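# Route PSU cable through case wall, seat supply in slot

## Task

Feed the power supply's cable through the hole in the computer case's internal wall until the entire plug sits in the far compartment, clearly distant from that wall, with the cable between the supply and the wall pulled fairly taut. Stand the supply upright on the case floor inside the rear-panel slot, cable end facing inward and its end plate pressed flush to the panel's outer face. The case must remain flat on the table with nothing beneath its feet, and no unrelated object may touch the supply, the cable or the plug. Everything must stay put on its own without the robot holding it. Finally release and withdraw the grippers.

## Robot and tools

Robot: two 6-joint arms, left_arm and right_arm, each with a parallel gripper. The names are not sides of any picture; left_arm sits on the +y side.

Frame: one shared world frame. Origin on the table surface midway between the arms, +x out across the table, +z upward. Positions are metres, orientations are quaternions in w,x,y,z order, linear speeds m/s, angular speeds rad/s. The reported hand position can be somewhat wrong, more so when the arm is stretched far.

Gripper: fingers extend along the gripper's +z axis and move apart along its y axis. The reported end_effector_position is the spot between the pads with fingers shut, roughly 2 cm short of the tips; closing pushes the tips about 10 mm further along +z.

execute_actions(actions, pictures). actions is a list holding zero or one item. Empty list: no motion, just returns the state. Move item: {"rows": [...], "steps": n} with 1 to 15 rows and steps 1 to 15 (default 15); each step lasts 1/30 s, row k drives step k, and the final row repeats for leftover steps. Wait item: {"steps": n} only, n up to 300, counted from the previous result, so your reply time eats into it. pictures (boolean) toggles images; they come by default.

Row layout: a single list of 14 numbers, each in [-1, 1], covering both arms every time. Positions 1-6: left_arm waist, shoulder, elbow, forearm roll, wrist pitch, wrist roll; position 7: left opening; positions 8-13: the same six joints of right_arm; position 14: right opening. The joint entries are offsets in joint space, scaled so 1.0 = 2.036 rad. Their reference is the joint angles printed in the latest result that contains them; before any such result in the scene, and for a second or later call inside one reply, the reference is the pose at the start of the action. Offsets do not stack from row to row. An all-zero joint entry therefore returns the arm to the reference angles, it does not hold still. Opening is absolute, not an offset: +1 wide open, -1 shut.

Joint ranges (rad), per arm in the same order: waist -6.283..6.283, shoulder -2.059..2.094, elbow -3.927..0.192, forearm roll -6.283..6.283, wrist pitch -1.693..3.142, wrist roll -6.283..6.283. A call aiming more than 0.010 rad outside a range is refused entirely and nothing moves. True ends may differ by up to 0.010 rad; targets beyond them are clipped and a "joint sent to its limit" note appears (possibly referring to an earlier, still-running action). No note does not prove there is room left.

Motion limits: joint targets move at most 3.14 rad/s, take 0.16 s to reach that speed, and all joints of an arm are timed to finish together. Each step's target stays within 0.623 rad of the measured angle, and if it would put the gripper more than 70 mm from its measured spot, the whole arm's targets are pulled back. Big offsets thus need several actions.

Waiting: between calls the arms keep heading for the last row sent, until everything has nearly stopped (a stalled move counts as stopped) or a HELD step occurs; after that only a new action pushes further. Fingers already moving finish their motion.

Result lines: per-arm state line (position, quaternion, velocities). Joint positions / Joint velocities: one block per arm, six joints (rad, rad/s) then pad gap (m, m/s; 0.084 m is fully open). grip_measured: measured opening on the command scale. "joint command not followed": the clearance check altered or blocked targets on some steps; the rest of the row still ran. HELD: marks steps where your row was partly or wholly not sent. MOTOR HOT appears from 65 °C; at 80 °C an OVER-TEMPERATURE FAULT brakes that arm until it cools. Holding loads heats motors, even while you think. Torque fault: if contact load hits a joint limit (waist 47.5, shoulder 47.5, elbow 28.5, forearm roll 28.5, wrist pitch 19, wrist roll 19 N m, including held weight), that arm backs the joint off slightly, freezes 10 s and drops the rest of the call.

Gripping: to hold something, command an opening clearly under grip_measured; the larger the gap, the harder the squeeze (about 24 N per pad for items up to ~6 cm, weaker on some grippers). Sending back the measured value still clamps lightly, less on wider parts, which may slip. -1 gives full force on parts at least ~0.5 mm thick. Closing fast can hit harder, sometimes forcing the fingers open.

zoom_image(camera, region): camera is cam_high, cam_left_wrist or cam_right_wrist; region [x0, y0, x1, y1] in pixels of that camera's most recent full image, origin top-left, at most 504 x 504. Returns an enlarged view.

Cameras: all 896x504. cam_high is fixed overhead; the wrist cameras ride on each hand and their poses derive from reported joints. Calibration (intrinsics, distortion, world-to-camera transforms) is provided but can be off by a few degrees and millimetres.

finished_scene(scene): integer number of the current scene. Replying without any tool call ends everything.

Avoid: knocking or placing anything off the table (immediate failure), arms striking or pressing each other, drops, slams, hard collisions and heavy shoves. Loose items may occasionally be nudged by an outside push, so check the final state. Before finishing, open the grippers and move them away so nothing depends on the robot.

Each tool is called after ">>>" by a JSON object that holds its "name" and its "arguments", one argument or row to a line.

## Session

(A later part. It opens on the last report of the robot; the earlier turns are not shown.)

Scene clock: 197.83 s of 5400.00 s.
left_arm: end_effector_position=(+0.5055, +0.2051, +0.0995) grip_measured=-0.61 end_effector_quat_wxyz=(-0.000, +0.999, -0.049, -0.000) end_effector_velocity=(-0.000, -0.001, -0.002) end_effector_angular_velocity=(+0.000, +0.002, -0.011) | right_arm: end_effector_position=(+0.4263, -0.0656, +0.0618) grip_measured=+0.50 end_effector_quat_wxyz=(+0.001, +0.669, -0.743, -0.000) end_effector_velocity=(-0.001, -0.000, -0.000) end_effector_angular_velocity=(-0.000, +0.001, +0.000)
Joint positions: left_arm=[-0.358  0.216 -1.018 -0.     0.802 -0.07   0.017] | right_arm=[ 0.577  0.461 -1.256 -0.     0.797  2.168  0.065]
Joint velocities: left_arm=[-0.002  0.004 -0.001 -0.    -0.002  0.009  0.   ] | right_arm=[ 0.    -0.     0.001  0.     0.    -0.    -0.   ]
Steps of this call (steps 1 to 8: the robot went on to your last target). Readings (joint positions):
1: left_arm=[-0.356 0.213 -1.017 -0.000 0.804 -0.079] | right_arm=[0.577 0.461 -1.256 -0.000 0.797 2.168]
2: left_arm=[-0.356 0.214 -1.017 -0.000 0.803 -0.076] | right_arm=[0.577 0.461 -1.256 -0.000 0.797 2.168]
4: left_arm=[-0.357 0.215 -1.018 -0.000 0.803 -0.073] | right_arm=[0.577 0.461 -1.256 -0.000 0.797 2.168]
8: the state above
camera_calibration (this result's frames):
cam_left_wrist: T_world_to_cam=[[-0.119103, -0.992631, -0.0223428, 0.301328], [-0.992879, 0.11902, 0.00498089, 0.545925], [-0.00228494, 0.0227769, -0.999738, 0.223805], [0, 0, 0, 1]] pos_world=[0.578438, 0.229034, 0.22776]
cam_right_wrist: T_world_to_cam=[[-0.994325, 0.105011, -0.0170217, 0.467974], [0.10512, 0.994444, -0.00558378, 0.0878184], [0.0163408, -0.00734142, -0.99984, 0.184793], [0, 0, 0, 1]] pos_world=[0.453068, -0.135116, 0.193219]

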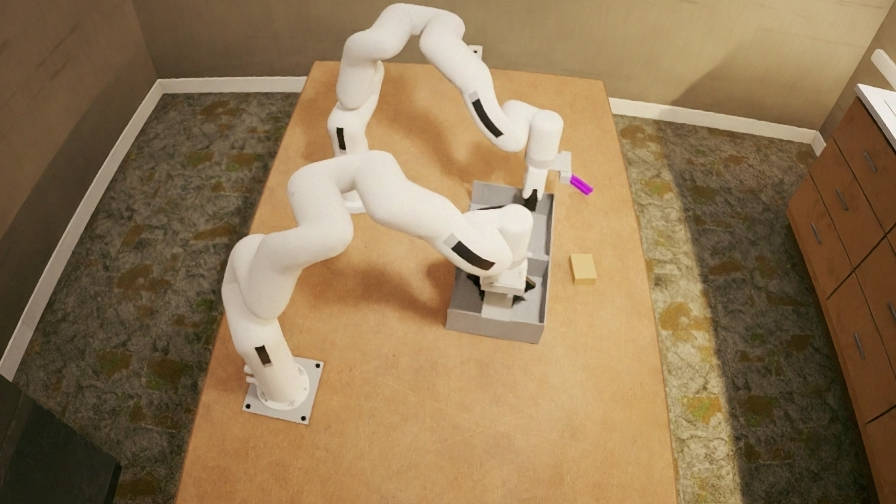

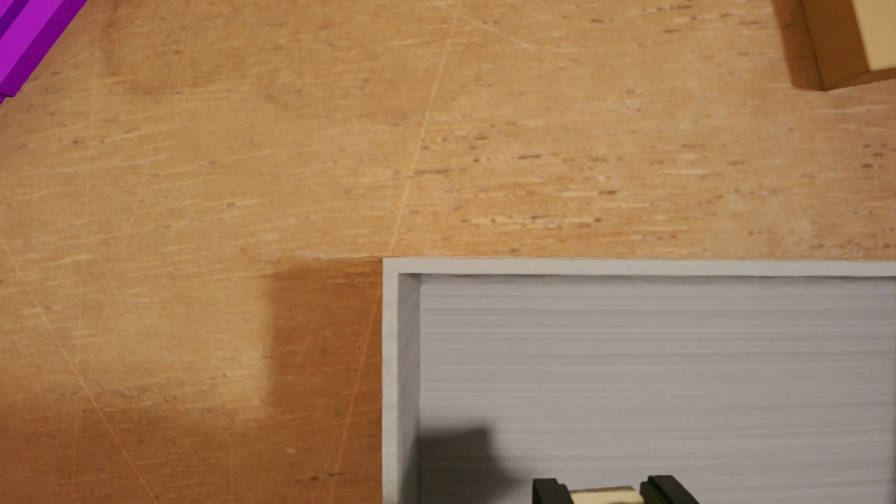

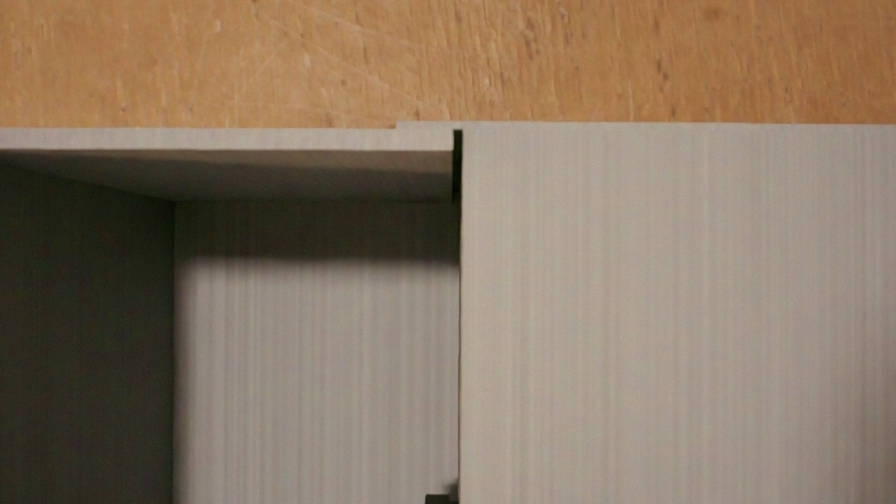

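>>> {"name": "execute_actions", "arguments": {
  "actions": [
    {"rows": [[-0.0079,0.040,-0.006,0,-0.034,-0.0074,-1,0,0,0,0,0,0,1],[-0.0079,0.040,-0.006,0,-0.034,-0.0074,-1,0,0,0,0,0,0,1],[-0.0079,0.040,-0.006,0,-0.034,-0.0074,-1,0,0,0,0,0,0,1],[-0.0079,0.040,-0.006,0,-0.034,-0.0074,-1,0,0,0,0,0,0,1],[-0.0079,0.040,-0.006,0,-0.034,-0.0074,-1,0,0,0,0,0,0,1],[-0.0079,0.040,-0.006,0,-0.034,-0.0074,-1,0,0,0,0,0,0,1],[-0.0079,0.040,-0.006,0,-0.034,-0.0074,-1,0,0,0,0,0,0,1],[-0.0079,0.0833,-0.0072,0,-0.0761,-0.0074,-1,0,0,0,0,0,0,1],[-0.0079,0.0833,-0.0072,0,-0.0761,-0.0074,-1,0,0,0,0,0,0,1],[-0.0079,0.0833,-0.0072,0,-0.0761,-0.0074,-1,0,0,0,0,0,0,1],[-0.0079,0.0833,-0.0072,0,-0.0761,-0.0074,-1,0,0,0,0,0,0,1],[-0.0079,0.0833,-0.0072,0,-0.0761,-0.0074,-1,0,-0.0196,-0.0064,0,0.025,0,1]], "steps": 15}
  ],
  "pictures": false
}}

>>> {"name": "execute_actions", "arguments": {
  "actions": [
    {"steps": 6}
  ],
  "pictures": false
}}

>>> {"name": "execute_actions", "arguments": {
  "actions": [
    {"rows": [[0,0,0,0,0,0,-1,0,-0.0158,-0.0078,0,0.0236,0,1],[0,0,0,0,0,0,-1,0,-0.0158,-0.0078,0,0.0236,0,1],[0,0,0,0,0,0,-1,0,-0.0158,-0.0078,0,0.0236,0,1],[0,0,0,0,0,0,-1,0,-0.0158,-0.0078,0,0.0236,0,1],[0,0,0,0,0,0,-1,0,-0.0158,-0.0078,0,0.0236,0,1],[0,0,0,0,0,0,-1,0,-0.056,-0.0462,0,0.1022,0,1],[0,0,0,0,0,0,-1,0,-0.056,-0.0462,0,0.1022,0,1],[0,0,0,0,0,0,-1,0,-0.056,-0.0462,0,0.1022,0,1],[0,0,0,0,0,0,-1,0,-0.056,-0.0462,0,0.1022,0,1],[0,0,0,0,0,0,-1,0,-0.056,-0.0462,0,0.1022,0,1],[0,0,0,0,0,0,-1,0,-0.056,-0.0462,0,0.1022,0,1],[0,0,0,0,0,0,-1,0,-0.056,-0.0462,0,0.1022,0,1],[0,0,0,0,0,0,-1,0,-0.056,-0.0462,0,0.1022,-1,1]], "steps": 15}
  ],
  "pictures": false
}}

>>> {"name": "execute_actions", "arguments": {
  "actions": [
    {"steps": 25}
  ],
  "pictures": false
}}

>>> {"name": "execute_actions", "arguments": {
  "actions": [
    {"rows": [[0,0,0,0,0,0,-1,0,0,0,0,0,-0.545,1]], "steps": 15}
  ],
  "pictures": false
}}

>>> {"name": "execute_actions", "arguments": {
  "actions": [
    {"steps": 12}
  ]
}}

Scene clock: 210.87 s of 5400.00 s.
left_arm: end_effector_position=(+0.5210, +0.1931, +0.0463) grip_measured=-0.60 end_effector_quat_wxyz=(+0.001, +0.999, -0.050, +0.009) end_effector_velocity=(+0.013, -0.005, -0.033) end_effector_angular_velocity=(-0.005, -0.036, +0.011) | right_arm: end_effector_position=(+0.4253, -0.0658, +0.0708) grip_measured=+1.00 end_effector_quat_wxyz=(+0.003, +0.669, -0.743, -0.001) end_effector_velocity=(+0.026, +0.012, +0.161) end_effector_angular_velocity=(+0.044, -0.084, -0.001)
Joint positions: left_arm=[-0.376  0.361 -1.04   0.     0.662 -0.087  0.018] | right_arm=[ 0.578  0.444 -1.26  -0.     0.822  2.168  0.084]
Joint velocities: left_arm=[-0.004  0.092 -0.011  0.003 -0.118 -0.018  0.004] | right_arm=[-0.003 -0.257 -0.107 -0.002  0.269 -0.     0.   ]
Steps of this call (steps 1 to 30: the robot went on to your last target; steps 31 to 90: nothing new was sent; then 9.53 s passed at rest; steps 91 to 105: all 15 steps of this action). Readings (joint positions):
91: left_arm=[-0.358 0.216 -1.018 -0.000 0.802 -0.069] | right_arm=[0.578 0.461 -1.256 -0.000 0.797 2.168]
92: left_arm=[-0.359 0.219 -1.019 -0.000 0.798 -0.070] | right_arm=[0.578 0.461 -1.257 0.000 0.796 2.168]
94: left_arm=[-0.364 0.246 -1.025 -0.000 0.773 -0.076] | right_arm=[0.581 0.459 -1.261 0.001 0.795 2.168]
98: left_arm=[-0.372 0.289 -1.025 -0.000 0.744 -0.083] | right_arm=[0.580 0.459 -1.259 0.001 0.796 2.168]
105: the state above

Scene clock: 211.07 s of 5400.00 s.
left_arm: end_effector_position=(+0.5158, +0.1916, +0.0337) grip_measured=-0.61 end_effector_quat_wxyz=(+0.001, +0.999, -0.053, +0.002) end_effector_velocity=(-0.031, +0.008, -0.050) end_effector_angular_velocity=(+0.020, +0.097, -0.005) | right_arm: end_effector_position=(+0.4273, -0.0650, +0.0843) grip_measured=+1.00 end_effector_quat_wxyz=(-0.001, +0.669, -0.743, +0.000) end_effector_velocity=(-0.016, -0.009, -0.009) end_effector_angular_velocity=(-0.027, +0.052, -0.000)
Joint positions: left_arm=[-0.381  0.383 -1.032 -0.001  0.645 -0.084  0.017] | right_arm=[ 0.578  0.423 -1.269 -0.     0.844  2.168  0.084]
Joint velocities: left_arm=[ 0.003  0.077  0.035  0.002 -0.014  0.006 -0.   ] | right_arm=[-0.001 -0.003  0.021  0.001  0.041 -0.002 -0.   ]
Steps of this call (steps 1 to 6: the robot went on to your last target). Readings (joint positions):
1: left_arm=[-0.376 0.363 -1.041 0.000 0.658 -0.088] | right_arm=[0.578 0.436 -1.264 -0.000 0.829 2.168]
2: left_arm=[-0.376 0.364 -1.041 -0.000 0.656 -0.088] | right_arm=[0.578 0.430 -1.268 -0.000 0.834 2.168]
4: left_arm=[-0.381 0.373 -1.038 -0.001 0.647 -0.086] | right_arm=[0.578 0.424 -1.270 -0.000 0.841 2.168]
6: the state above

Scene clock: 211.57 s of 5400.00 s.
left_arm: end_effector_position=(+0.5154, +0.1913, +0.0332) grip_measured=-0.61 end_effector_quat_wxyz=(+0.001, +0.999, -0.053, +0.001) end_effector_velocity=(+0.000, +0.000, +0.001) end_effector_angular_velocity=(-0.000, -0.001, +0.002) | right_arm: end_effector_position=(+0.4301, -0.0635, +0.1672) grip_measured=+1.00 end_effector_quat_wxyz=(-0.006, +0.676, -0.737, +0.002) end_effector_velocity=(-0.035, -0.019, +0.007) end_effector_angular_velocity=(-0.071, +0.119, +0.587)
Joint positions: left_arm=[-0.381  0.384 -1.031 -0.001  0.645 -0.084  0.017] | right_arm=[ 0.578  0.312 -1.361 -0.     1.036  2.15   0.084]
Joint velocities: left_arm=[ 0.    -0.001 -0.001 -0.     0.001 -0.001 -0.   ] | right_arm=[-0.001 -0.036 -0.001  0.002  0.176 -0.589 -0.   ]
Steps of this call (steps 1 to 15: all 15 steps of this action). Readings (joint positions):
1: left_arm=[-0.381 0.384 -1.031 -0.001 0.645 -0.084] | right_arm=[0.578 0.422 -1.269 -0.000 0.846 2.168]
2: left_arm=[-0.381 0.384 -1.032 -0.001 0.645 -0.084] | right_arm=[0.578 0.421 -1.269 -0.000 0.851 2.168]
4: left_arm=[-0.382 0.384 -1.031 -0.001 0.645 -0.084] | right_arm=[0.578 0.409 -1.274 -0.000 0.869 2.168]
8: left_arm=[-0.381 0.384 -1.031 -0.001 0.645 -0.084] | right_arm=[0.578 0.386 -1.291 -0.000 0.905 2.168]
15: the state above

Scene clock: 212.40 s of 5400.00 s.
left_arm: end_effector_position=(+0.5155, +0.1913, +0.0334) grip_measured=-0.61 end_effector_quat_wxyz=(+0.001, +0.999, -0.053, +0.001) end_effector_velocity=(-0.000, -0.000, -0.000) end_effector_angular_velocity=(+0.000, +0.000, +0.000) | right_arm: end_effector_position=(+0.4274, -0.0649, +0.1688) grip_measured=+1.00 end_effector_quat_wxyz=(-0.000, +0.990, +0.140, +0.001) end_effector_velocity=(+0.001, +0.000, +0.001) end_effector_angular_velocity=(-0.001, -0.002, +0.829)
Joint positions: left_arm=[-0.381  0.383 -1.032 -0.001  0.645 -0.084  0.017] | right_arm=[ 0.578  0.309 -1.363 -0.     1.053  0.211  0.084]
Joint velocities: left_arm=[-0.    -0.     0.     0.     0.    -0.001 -0.   ] | right_arm=[-0.    -0.    -0.002  0.    -0.    -0.829 -0.   ]
Steps of this call (steps 1 to 25: the robot went on to your last target). Readings (joint positions):
1: left_arm=[-0.381 0.384 -1.031 -0.001 0.645 -0.084] | right_arm=[0.578 0.312 -1.360 -0.000 1.041 2.122]
2: left_arm=[-0.381 0.384 -1.031 -0.001 0.645 -0.084] | right_arm=[0.578 0.312 -1.360 -0.000 1.045 2.079]
4: left_arm=[-0.381 0.384 -1.031 -0.001 0.645 -0.084] | right_arm=[0.578 0.312 -1.359 -0.000 1.049 1.944]
8: left_arm=[-0.381 0.383 -1.031 -0.001 0.645 -0.084] | right_arm=[0.578 0.310 -1.362 -0.000 1.052 1.592]
25: the state above

Scene clock: 212.90 s of 5400.00 s.
left_arm: end_effector_position=(+0.5155, +0.1912, +0.0334) grip_measured=-0.61 end_effector_quat_wxyz=(+0.001, +0.999, -0.053, +0.001) end_effector_velocity=(+0.000, +0.000, +0.000) end_effector_angular_velocity=(-0.000, +0.000, +0.002) | right_arm: end_effector_position=(+0.4274, -0.0649, +0.1688) grip_measured=+1.00 end_effector_quat_wxyz=(+0.000, +0.814, +0.580, +0.001) end_effector_velocity=(-0.000, -0.000, -0.000) end_effector_angular_velocity=(-0.004, -0.000, +1.607)
Joint positions: left_arm=[-0.381  0.383 -1.032 -0.001  0.645 -0.084  0.017] | right_arm=[ 0.578  0.309 -1.363 -0.     1.053 -0.746  0.084]
Joint velocities: left_arm=[ 0.001  0.    -0.    -0.     0.    -0.002  0.   ] | right_arm=[ 0.     0.     0.001 -0.     0.    -1.606 -0.   ]
Steps of this call (steps 1 to 15: all 15 steps of this action). Readings (joint positions):
1: left_arm=[-0.381 0.383 -1.032 -0.001 0.645 -0.084] | right_arm=[0.578 0.309 -1.363 -0.000 1.053 0.187]
2: left_arm=[-0.381 0.383 -1.032 -0.001 0.645 -0.084] | right_arm=[0.578 0.309 -1.363 -0.000 1.053 0.167]
4: left_arm=[-0.381 0.383 -1.032 -0.001 0.645 -0.084] | right_arm=[0.578 0.309 -1.363 -0.000 1.053 0.106]
8: left_arm=[-0.381 0.383 -1.032 -0.001 0.645 -0.084] | right_arm=[0.578 0.309 -1.363 -0.000 1.053 -0.170]
15: the state above

Scene clock: 213.30 s of 5400.00 s.
left_arm: end_effector_position=(+0.5155, +0.1912, +0.0334) grip_measured=-0.61 end_effector_quat_wxyz=(+0.001, +0.999, -0.053, +0.001) end_effector_velocity=(+0.000, -0.000, +0.000) end_effector_angular_velocity=(-0.000, -0.000, +0.002) | right_arm: end_effector_position=(+0.4274, -0.0649, +0.1688) grip_measured=+1.00 end_effector_quat_wxyz=(+0.000, +0.769, +0.640, +0.001) end_effector_velocity=(+0.000, +0.000, +0.000) end_effector_angular_velocity=(+0.000, -0.001, +0.026)
Joint positions: left_arm=[-0.381  0.383 -1.032 -0.001  0.645 -0.084  0.017] | right_arm=[ 0.578  0.309 -1.363 -0.     1.053 -0.896  0.084]
Joint velocities: left_arm=[-0.     0.    -0.001  0.     0.    -0.002 -0.   ] | right_arm=[ 0.    -0.    -0.    -0.    -0.    -0.026  0.   ]
Steps of this call (steps 1 to 12: the robot went on to your last target). Readings (joint positions):
1: left_arm=[-0.381 0.383 -1.032 -0.001 0.645 -0.084] | right_arm=[0.578 0.309 -1.363 -0.000 1.053 -0.791]
2: left_arm=[-0.381 0.383 -1.032 -0.001 0.645 -0.084] | right_arm=[0.578 0.309 -1.363 -0.000 1.053 -0.823]
4: left_arm=[-0.381 0.383 -1.032 -0.001 0.645 -0.084] | right_arm=[0.578 0.309 -1.363 -0.000 1.053 -0.861]
8: left_arm=[-0.381 0.383 -1.032 -0.001 0.645 -0.084] | right_arm=[0.578 0.309 -1.363 -0.000 1.053 -0.889]
12: the state above
camera_calibration (this result's frames):
cam_left_wrist: T_world_to_cam=[[-0.127904, -0.991555, -0.0214378, 0.291544], [-0.991786, 0.127904, 0.00141636, 0.555701], [0.00133758, 0.0214429, -0.999769, 0.156514], [0, 0, 0, 1]] pos_world=[0.588217, 0.214649, 0.161941]
cam_right_wrist: T_world_to_cam=[[0.983222, -0.181637, -0.0167934, -0.393043], [-0.181745, -0.983332, -0.00514274, 0.0818193], [-0.0155793, 0.00810856, -0.999846, 0.306409], [0, 0, 0, 1]] pos_world=[0.406092, 0.00658008, 0.300182]

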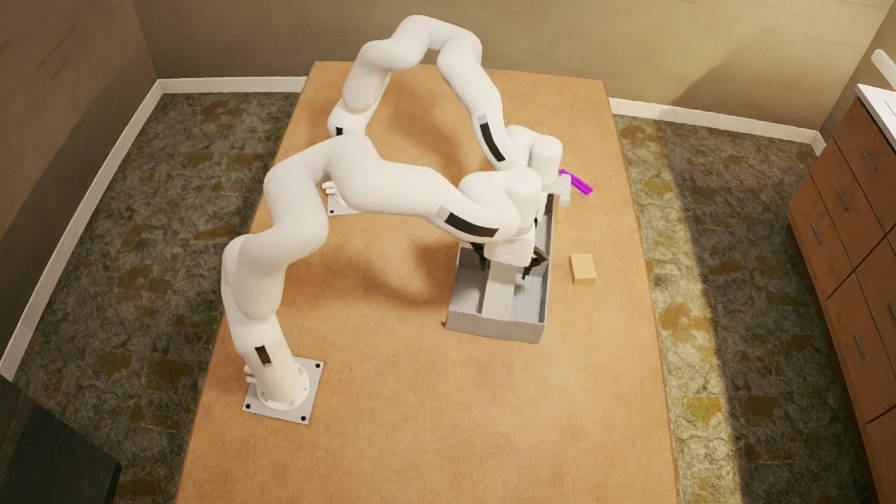

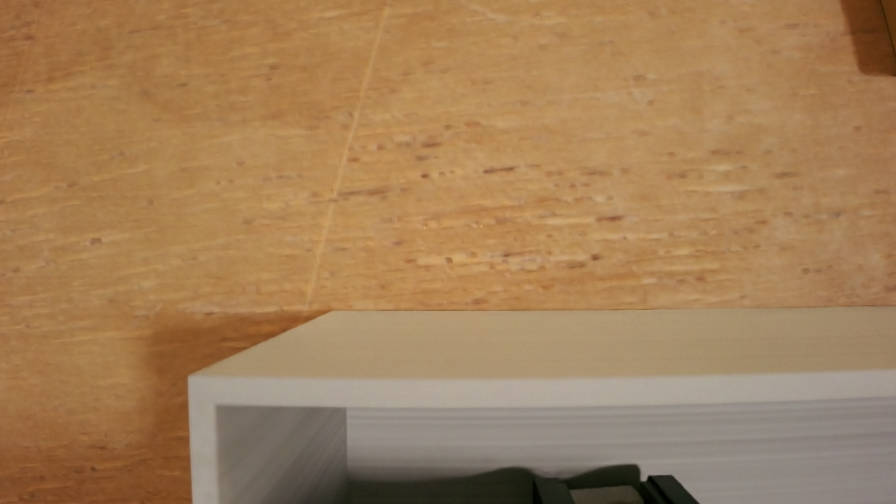

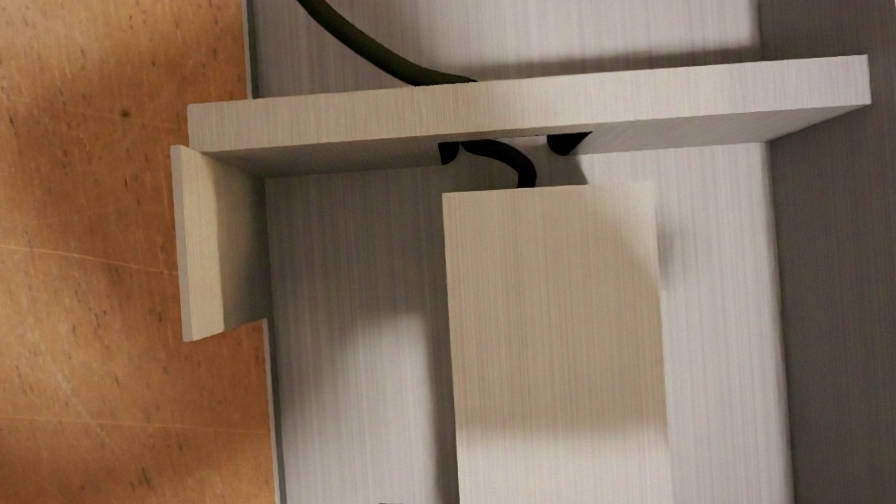

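>>> {"name": "execute_actions", "arguments": {
  "actions": [
    {"rows": [[-0.0145,0.004,-0.006,0,0.002,-0.0145,-1,0,0,0,0,0,0,1],[-0.0145,0.004,-0.006,0,0.002,-0.0145,-1,0,0,0,0,0,0,1],[-0.0145,0.004,-0.006,0,0.002,-0.0145,-1,0,0,0,0,0,0,1],[-0.0145,0.004,-0.006,0,0.002,-0.0145,-1,0,0,0,0,0,0,1],[-0.0145,0.004,-0.006,0,0.002,-0.0145,-1,0,0,0,0,0,0,1],[-0.0145,0.004,-0.006,0,0.002,-0.0145,-1,0,0,0,0,0,0,1],[-0.0145,0.004,-0.006,0,0.002,-0.0145,-1,0,0,0,0,0,0,1],[-0.0145,0.004,-0.006,0,0.002,-0.0145,-1,0,0,0,0,0,0,1],[-0.0145,0.004,-0.006,0,0.002,-0.0145,-0.3,0,0,0,0,0,0,1]], "steps": 15}
  ],
  "pictures": false
}}

>>> {"name": "execute_actions", "arguments": {
  "actions": [
    {"rows": [[0,-0.04,-0.004,0,0.044,0,-0.3,0,0,0,0,0,0,1],[0,-0.04,-0.004,0,0.044,0,-0.3,0,0,0,0,0,0,1],[0,-0.04,-0.004,0,0.044,0,-0.3,0,0,0,0,0,0,1],[0,-0.04,-0.004,0,0.044,0,-0.3,0,0,0,0,0,0,1],[0,-0.04,-0.004,0,0.044,0,-0.3,0,0,0,0,0,0,1],[0,-0.04,-0.004,0,0.044,0,-0.3,0,0,0,0,0,0,1],[0,-0.08,-0.015,0,0.095,0,-0.3,0,0,0,0,0,0,1],[0,-0.08,-0.015,0,0.095,0,-0.3,0,0,0,0,0,0,1],[0,-0.08,-0.015,0,0.095,0,-0.3,0,0,0,0,0,0,1],[0,-0.08,-0.015,0,0.095,0,-0.3,0,0,0,0,0,0,1],[0,-0.08,-0.015,0,0.095,0,-0.3,0,0,0,0,0,0,1],[0,-0.08,-0.015,0,0.095,0,-0.3,0,0,0,0,0,0,1],[0,-0.25,-0.06,0,0.31,0,-0.3,0,0,0,0,0,0,1]], "steps": 15}
  ],
  "pictures": false
}}

>>> {"name": "execute_actions", "arguments": {
  "actions": [
    {"steps": 22}
  ]
}}

Scene clock: 221.00 s of 5400.00 s.
left_arm: end_effector_position=(+0.5148, +0.1771, +0.0326) grip_measured=-0.32 end_effector_quat_wxyz=(+0.000, +0.999, -0.053, +0.001) end_effector_velocity=(+0.004, -0.007, +0.005) end_effector_angular_velocity=(-0.004, -0.015, -0.008) | right_arm: end_effector_position=(+0.4274, -0.0649, +0.1688) grip_measured=+1.00 end_effector_quat_wxyz=(+0.000, +0.769, +0.640, +0.001) end_effector_velocity=(+0.000, +0.000, +0.000) end_effector_angular_velocity=(+0.001, -0.000, -0.000)
Joint positions: left_arm=[-0.409  0.392 -1.043 -0.001  0.65  -0.114  0.03 ] | right_arm=[ 0.578  0.309 -1.363 -0.     1.053 -0.896  0.084]
Joint velocities: left_arm=[-0.011 -0.003 -0.009 -0.001 -0.004 -0.002  0.002] | right_arm=[ 0. -0. -0.  0.  0.  0.  0.]
Steps of this call (steps 1 to 30: the robot went on to your last target; steps 31 to 90: nothing new was sent; then 4.20 s passed at rest; steps 91 to 105: all 15 steps of this action). Readings (joint positions):
91: left_arm=[-0.382 0.383 -1.032 -0.001 0.645 -0.085] | right_arm=[0.578 0.309 -1.363 -0.000 1.053 -0.899]
92: left_arm=[-0.384 0.384 -1.033 -0.001 0.646 -0.088] | right_arm=[0.578 0.309 -1.363 -0.000 1.053 -0.898]
94: left_arm=[-0.390 0.389 -1.034 -0.000 0.650 -0.100] | right_arm=[0.578 0.309 -1.363 -0.000 1.053 -0.897]
98: left_arm=[-0.402 0.392 -1.039 -0.000 0.651 -0.111] | right_arm=[0.578 0.309 -1.363 -0.000 1.053 -0.896]
105: the state above

Scene clock: 221.50 s of 5400.00 s.
left_arm: end_effector_position=(+0.5116, +0.1778, +0.1131) grip_measured=-0.32 end_effector_quat_wxyz=(+0.000, +0.999, -0.053, +0.000) end_effector_velocity=(-0.098, +0.021, +0.191) end_effector_angular_velocity=(+0.053, +0.239, -0.002) | right_arm: end_effector_position=(+0.4274, -0.0649, +0.1688) grip_measured=+1.00 end_effector_quat_wxyz=(+0.000, +0.769, +0.640, +0.001) end_effector_velocity=(+0.000, +0.000, +0.000) end_effector_angular_velocity=(-0.000, -0.001, -0.001)
Joint positions: left_arm=[-0.409  0.225 -1.075 -0.001  0.849 -0.114  0.03 ] | right_arm=[ 0.578  0.309 -1.363 -0.     1.053 -0.896  0.084]
Joint velocities: left_arm=[-0.001 -0.465 -0.041  0.001  0.751  0.    -0.   ] | right_arm=[ 0.     0.    -0.001 -0.     0.     0.001 -0.   ]
Steps of this call (steps 1 to 15: all 15 steps of this action). Readings (joint positions):
1: left_arm=[-0.410 0.392 -1.043 -0.001 0.650 -0.114] | right_arm=[0.578 0.309 -1.363 -0.000 1.053 -0.896]
2: left_arm=[-0.410 0.389 -1.043 -0.001 0.654 -0.114] | right_arm=[0.578 0.309 -1.363 -0.000 1.053 -0.896]
4: left_arm=[-0.410 0.364 -1.043 -0.001 0.685 -0.114] | right_arm=[0.578 0.309 -1.363 -0.000 1.053 -0.896]
8: left_arm=[-0.409 0.316 -1.054 -0.001 0.730 -0.114] | right_arm=[0.578 0.309 -1.363 -0.000 1.053 -0.896]
15: the state above

Scene clock: 222.23 s of 5400.00 s.
left_arm: end_effector_position=(+0.4592, +0.1894, +0.2792) grip_measured=-0.32 end_effector_quat_wxyz=(+0.000, +0.999, -0.053, -0.001) end_effector_velocity=(-0.002, -0.000, +0.013) end_effector_angular_velocity=(-0.003, -0.012, -0.002) | right_arm: end_effector_position=(+0.4274, -0.0649, +0.1688) grip_measured=+1.00 end_effector_quat_wxyz=(+0.000, +0.769, +0.640, +0.001) end_effector_velocity=(-0.000, -0.000, -0.001) end_effector_angular_velocity=(-0.001, +0.001, -0.000)
Joint positions: left_arm=[-0.409 -0.114 -1.163 -0.001  1.279 -0.114  0.03 ] | right_arm=[ 0.578  0.309 -1.363 -0.     1.053 -0.896  0.084]
Joint velocities: left_arm=[-0.001 -0.021 -0.013 -0.     0.021  0.    -0.   ] | right_arm=[0.    0.001 0.    0.    0.    0.    0.   ]
Steps of this call (steps 1 to 22: the robot went on to your last target). Readings (joint positions):
1: left_arm=[-0.409 0.206 -1.077 -0.001 0.878 -0.114] | right_arm=[0.578 0.309 -1.363 -0.000 1.053 -0.896]
2: left_arm=[-0.409 0.180 -1.083 -0.001 0.911 -0.114] | right_arm=[0.578 0.309 -1.363 -0.000 1.053 -0.896]
4: left_arm=[-0.409 0.126 -1.101 -0.001 0.972 -0.114] | right_arm=[0.578 0.309 -1.363 -0.000 1.053 -0.896]
8: left_arm=[-0.409 0.029 -1.127 -0.001 1.095 -0.114] | right_arm=[0.578 0.309 -1.363 -0.000 1.053 -0.896]
22: the state above
camera_calibration (this result's frames):
cam_left_wrist: T_world_to_cam=[[-0.127178, -0.991647, -0.0214884, 0.28748], [-0.991874, 0.127074, 0.00617486, 0.498647], [-0.00339267, 0.0220991, -0.99975, 0.404359], [0, 0, 0, 1]] pos_world=[0.532528, 0.212778, 0.407356]
cam_right_wrist: T_world_to_cam=[[0.983227, -0.181609, -0.0167934, -0.393043], [-0.181717, -0.983337, -0.00514266, 0.0818072], [-0.0155796, 0.00810806, -0.999846, 0.306409], [0, 0, 0, 1]] pos_world=[0.40609, 0.00657948, 0.300182]

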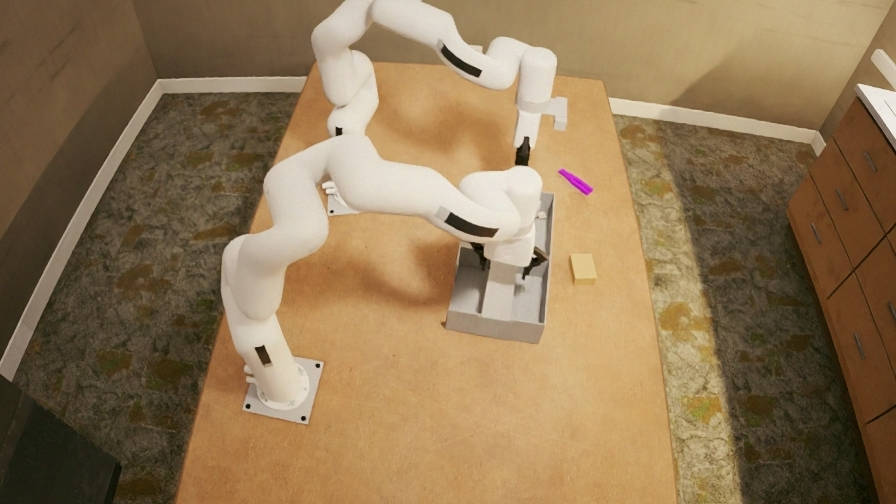

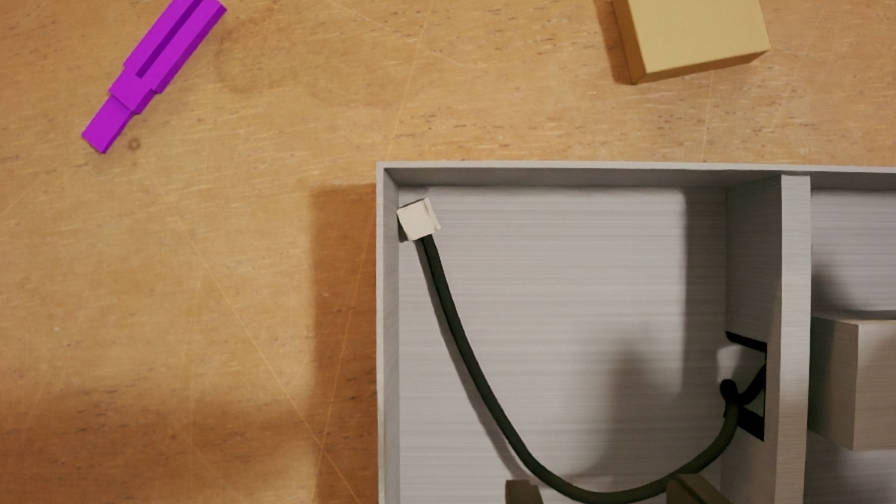

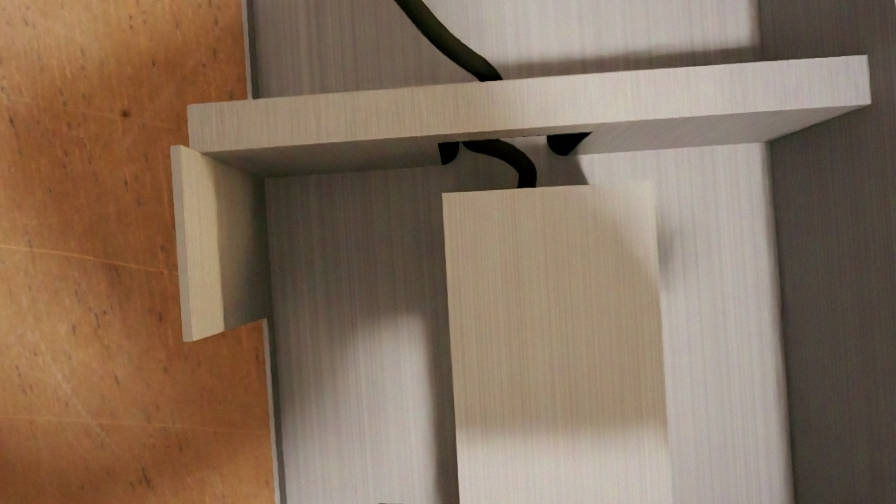

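>>> {"name": "execute_actions", "arguments": {
  "actions": [
    {"rows": [[-0.0964,-0.0067,0.2608,0,-0.255,-0.885,-0.2,0,0,0,0,0,-0.038,1]], "steps": 15}
  ],
  "pictures": false
}}

>>> {"name": "execute_actions", "arguments": {
  "actions": [
    {"steps": 25}
  ]
}}

Scene clock: 233.43 s of 5400.00 s.
left_arm: end_effector_position=(+0.4105, +0.1429, +0.1583) grip_measured=-0.22 end_effector_quat_wxyz=(+0.000, +0.984, +0.178, -0.001) end_effector_velocity=(-0.158, -0.073, -0.255) end_effector_angular_velocity=(+0.005, +0.005, +1.880) | right_arm: end_effector_position=(+0.4274, -0.0649, +0.1688) grip_measured=+1.00 end_effector_quat_wxyz=(+0.000, +0.744, +0.669, +0.001) end_effector_velocity=(-0.000, -0.000, +0.000) end_effector_angular_velocity=(-0.000, +0.000, +0.009)
Joint positions: left_arm=[-0.545 -0.124 -0.796 -0.001  0.92  -0.713  0.035] | right_arm=[ 0.578  0.309 -1.363 -0.     1.053 -0.972  0.084]
Joint velocities: left_arm=[-0.3   -0.016  0.815  0.    -0.795 -2.18   0.   ] | right_arm=[-0.    -0.001  0.001 -0.     0.    -0.01   0.   ]
Steps of this call (steps 1 to 30: the robot went on to your last target; steps 31 to 90: nothing new was sent; then 7.70 s passed at rest; steps 91 to 105: all 15 steps of this action). Readings (joint positions):
91: left_arm=[-0.409 -0.117 -1.165 -0.001 1.281 -0.114] | right_arm=[0.578 0.309 -1.363 -0.000 1.053 -0.896]
92: left_arm=[-0.410 -0.117 -1.162 -0.001 1.277 -0.118] | right_arm=[0.578 0.309 -1.363 -0.000 1.053 -0.901]
94: left_arm=[-0.422 -0.120 -1.132 -0.001 1.242 -0.159] | right_arm=[0.578 0.309 -1.363 -0.000 1.053 -0.928]
98: left_arm=[-0.470 -0.120 -0.998 -0.001 1.120 -0.319] | right_arm=[0.578 0.309 -1.363 -0.000 1.053 -0.962]
105: the state above

Scene clock: 234.27 s of 5400.00 s.
left_arm: end_effector_position=(+0.3756, +0.1313, +0.1097) grip_measured=-0.22 end_effector_quat_wxyz=(+0.000, +0.732, +0.681, -0.000) end_effector_velocity=(-0.001, +0.000, -0.001) end_effector_angular_velocity=(+0.001, +0.002, +0.021) | right_arm: end_effector_position=(+0.4274, -0.0649, +0.1688) grip_measured=+1.00 end_effector_quat_wxyz=(+0.000, +0.743, +0.669, +0.001) end_effector_velocity=(-0.000, -0.000, -0.000) end_effector_angular_velocity=(-0.001, +0.001, +0.001)
Joint positions: left_arm=[-0.605 -0.128 -0.633 -0.001  0.76  -1.913  0.035] | right_arm=[ 0.578  0.309 -1.363 -0.     1.053 -0.973  0.084]
Joint velocities: left_arm=[-0.     0.001  0.002 -0.    -0.    -0.021 -0.   ] | right_arm=[ 0.     0.     0.    -0.     0.    -0.001  0.   ]
Steps of this call (steps 1 to 25: the robot went on to your last target). Readings (joint positions):
1: left_arm=[-0.555 -0.124 -0.769 -0.001 0.894 -0.789] | right_arm=[0.578 0.309 -1.363 -0.000 1.053 -0.973]
2: left_arm=[-0.565 -0.125 -0.743 -0.001 0.869 -0.872] | right_arm=[0.578 0.309 -1.363 -0.000 1.053 -0.973]
4: left_arm=[-0.581 -0.126 -0.699 -0.001 0.827 -1.048] | right_arm=[0.578 0.309 -1.363 -0.000 1.053 -0.973]
8: left_arm=[-0.598 -0.127 -0.652 -0.001 0.780 -1.408] | right_arm=[0.578 0.309 -1.363 -0.000 1.053 -0.973]
25: the state above
camera_calibration (this result's frames):
cam_left_wrist: T_world_to_cam=[[0.995269, -0.0945948, -0.0221486, -0.323713], [-0.0944995, -0.995511, 0.00531301, 0.23451], [-0.0225517, -0.00319485, -0.999741, 0.246472], [0, 0, 0, 1]] pos_world=[0.349901, 0.203623, 0.237992]
cam_right_wrist: T_world_to_cam=[[0.994322, -0.105087, -0.0167217, -0.392832], [-0.105184, -0.99444, -0.00500001, 0.0483507], [-0.0161033, 0.00673048, -0.999848, 0.306544], [0, 0, 0, 1]] pos_world=[0.400624, 0.00473707, 0.30017]

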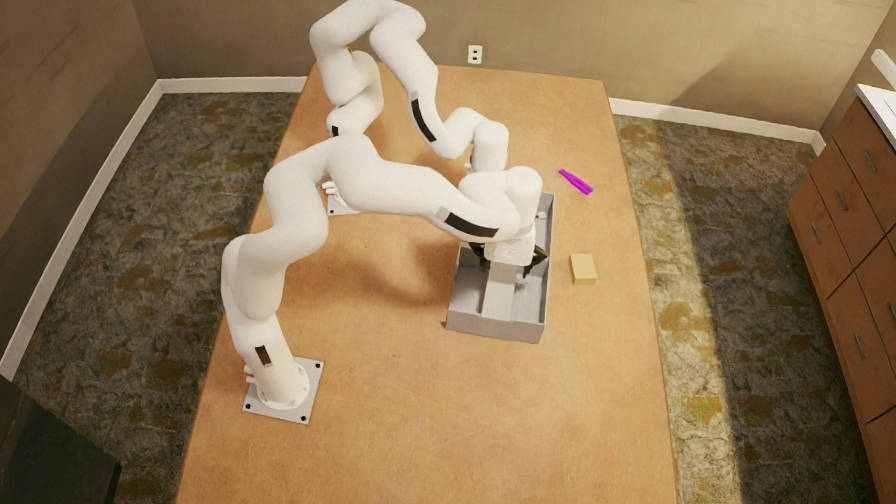

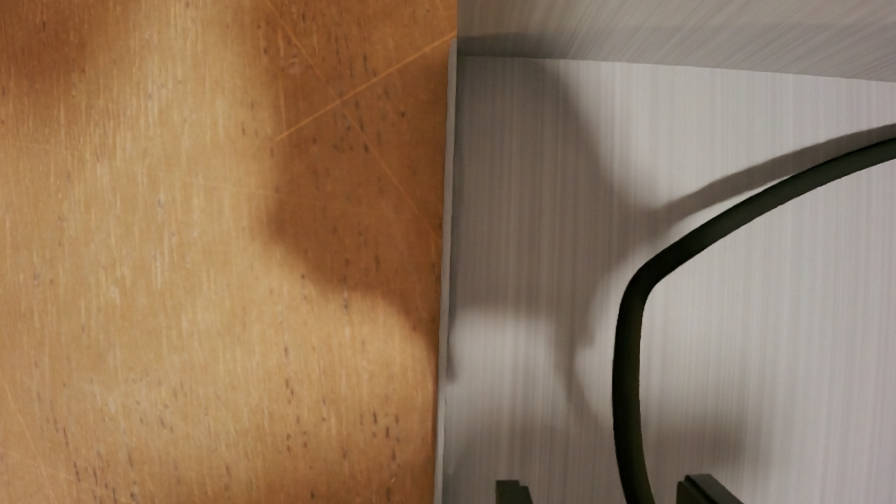

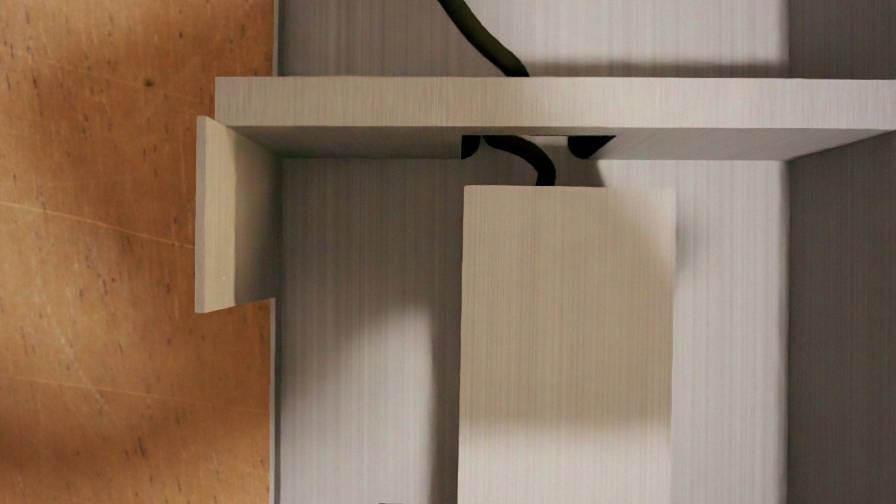

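>>> {"name": "execute_actions", "arguments": {
  "actions": []
}}

Scene clock: 241.50 s of 5400.00 s.
left_arm: end_effector_position=(+0.3755, +0.1313, +0.1096) grip_measured=-0.22 end_effector_quat_wxyz=(+0.000, +0.732, +0.682, -0.000) end_effector_velocity=(-0.000, +0.000, -0.000) end_effector_angular_velocity=(+0.000, +0.000, +0.002) | right_arm: end_effector_position=(+0.4274, -0.0649, +0.1688) grip_measured=+1.00 end_effector_quat_wxyz=(+0.000, +0.743, +0.669, +0.001) end_effector_velocity=(-0.000, -0.000, -0.001) end_effector_angular_velocity=(-0.001, +0.001, -0.002)
Joint positions: left_arm=[-0.606 -0.128 -0.632 -0.001  0.76  -1.915  0.035] | right_arm=[ 0.578  0.309 -1.363 -0.     1.053 -0.973  0.084]
Joint velocities: left_arm=[ 0.     0.     0.    -0.    -0.    -0.002 -0.   ] | right_arm=[-0.    -0.     0.002 -0.    -0.     0.002  0.   ]
Steps of this call (steps 1 to 30: the robot went on to your last target; steps 31 to 90: nothing new was sent; then 4.23 s passed at rest). Readings (joint positions):
1: left_arm=[-0.605 -0.128 -0.632 -0.001 0.760 -1.913] | right_arm=[0.578 0.309 -1.363 -0.000 1.053 -0.973]
2: left_arm=[-0.605 -0.128 -0.632 -0.001 0.760 -1.914] | right_arm=[0.578 0.309 -1.363 -0.000 1.053 -0.973]
4: left_arm=[-0.605 -0.128 -0.632 -0.001 0.760 -1.914] | right_arm=[0.578 0.309 -1.363 -0.000 1.053 -0.973]
8: left_arm=[-0.605 -0.128 -0.632 -0.001 0.760 -1.915] | right_arm=[0.578 0.309 -1.363 -0.000 1.053 -0.973]
90: the state above
All arms were judged still, so your last target was given up. Only a new action makes them travel on or press farther. Fingers that are still opening or closing keep moving.
camera_calibration (this result's frames):
cam_left_wrist: T_world_to_cam=[[0.995472, -0.0923808, -0.0223833, -0.323949], [-0.092286, -0.995719, 0.00523694, 0.233712], [-0.0227713, -0.00314756, -0.999736, 0.24644], [0, 0, 0, 1]] pos_world=[0.349662, 0.203561, 0.2379]
cam_right_wrist: T_world_to_cam=[[0.994322, -0.105086, -0.0167215, -0.392832], [-0.105183, -0.99444, -0.00499995, 0.0483505], [-0.0161031, 0.00673038, -0.999848, 0.306544], [0, 0, 0, 1]] pos_world=[0.400624, 0.00473713, 0.30017]

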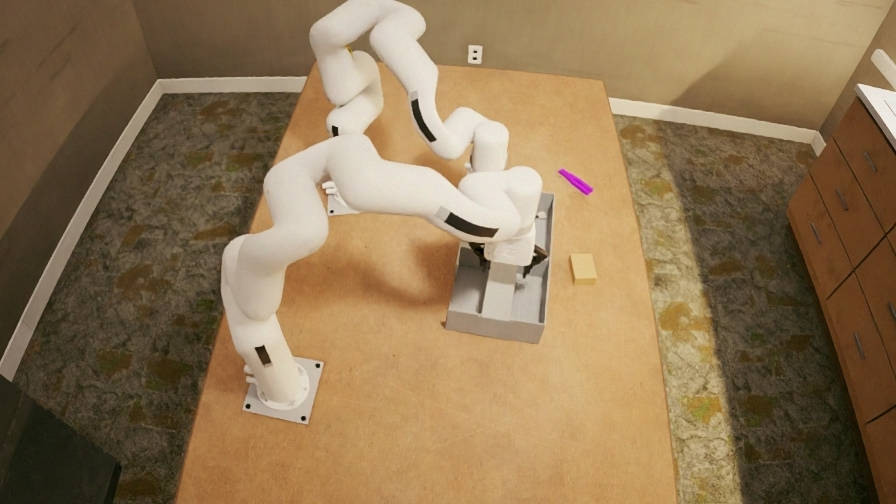

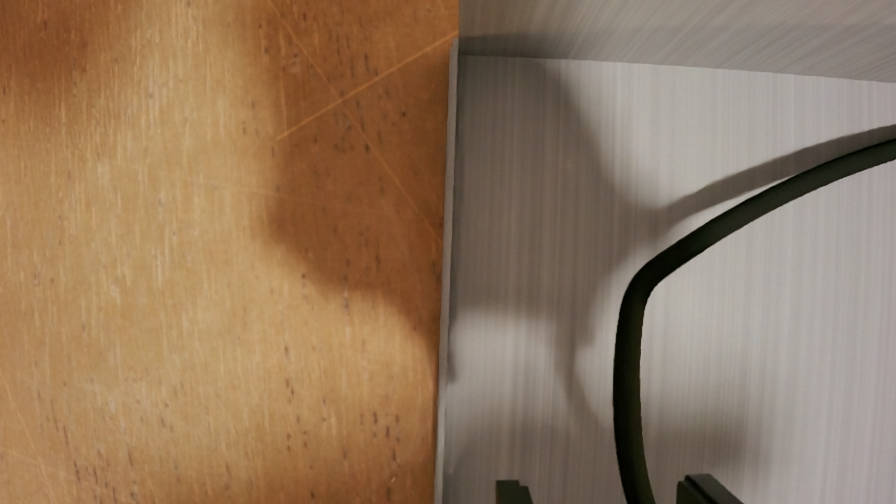

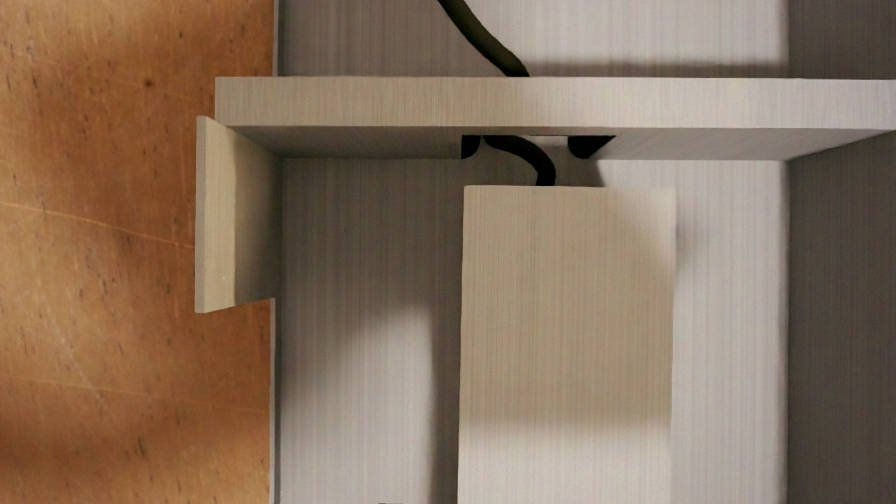

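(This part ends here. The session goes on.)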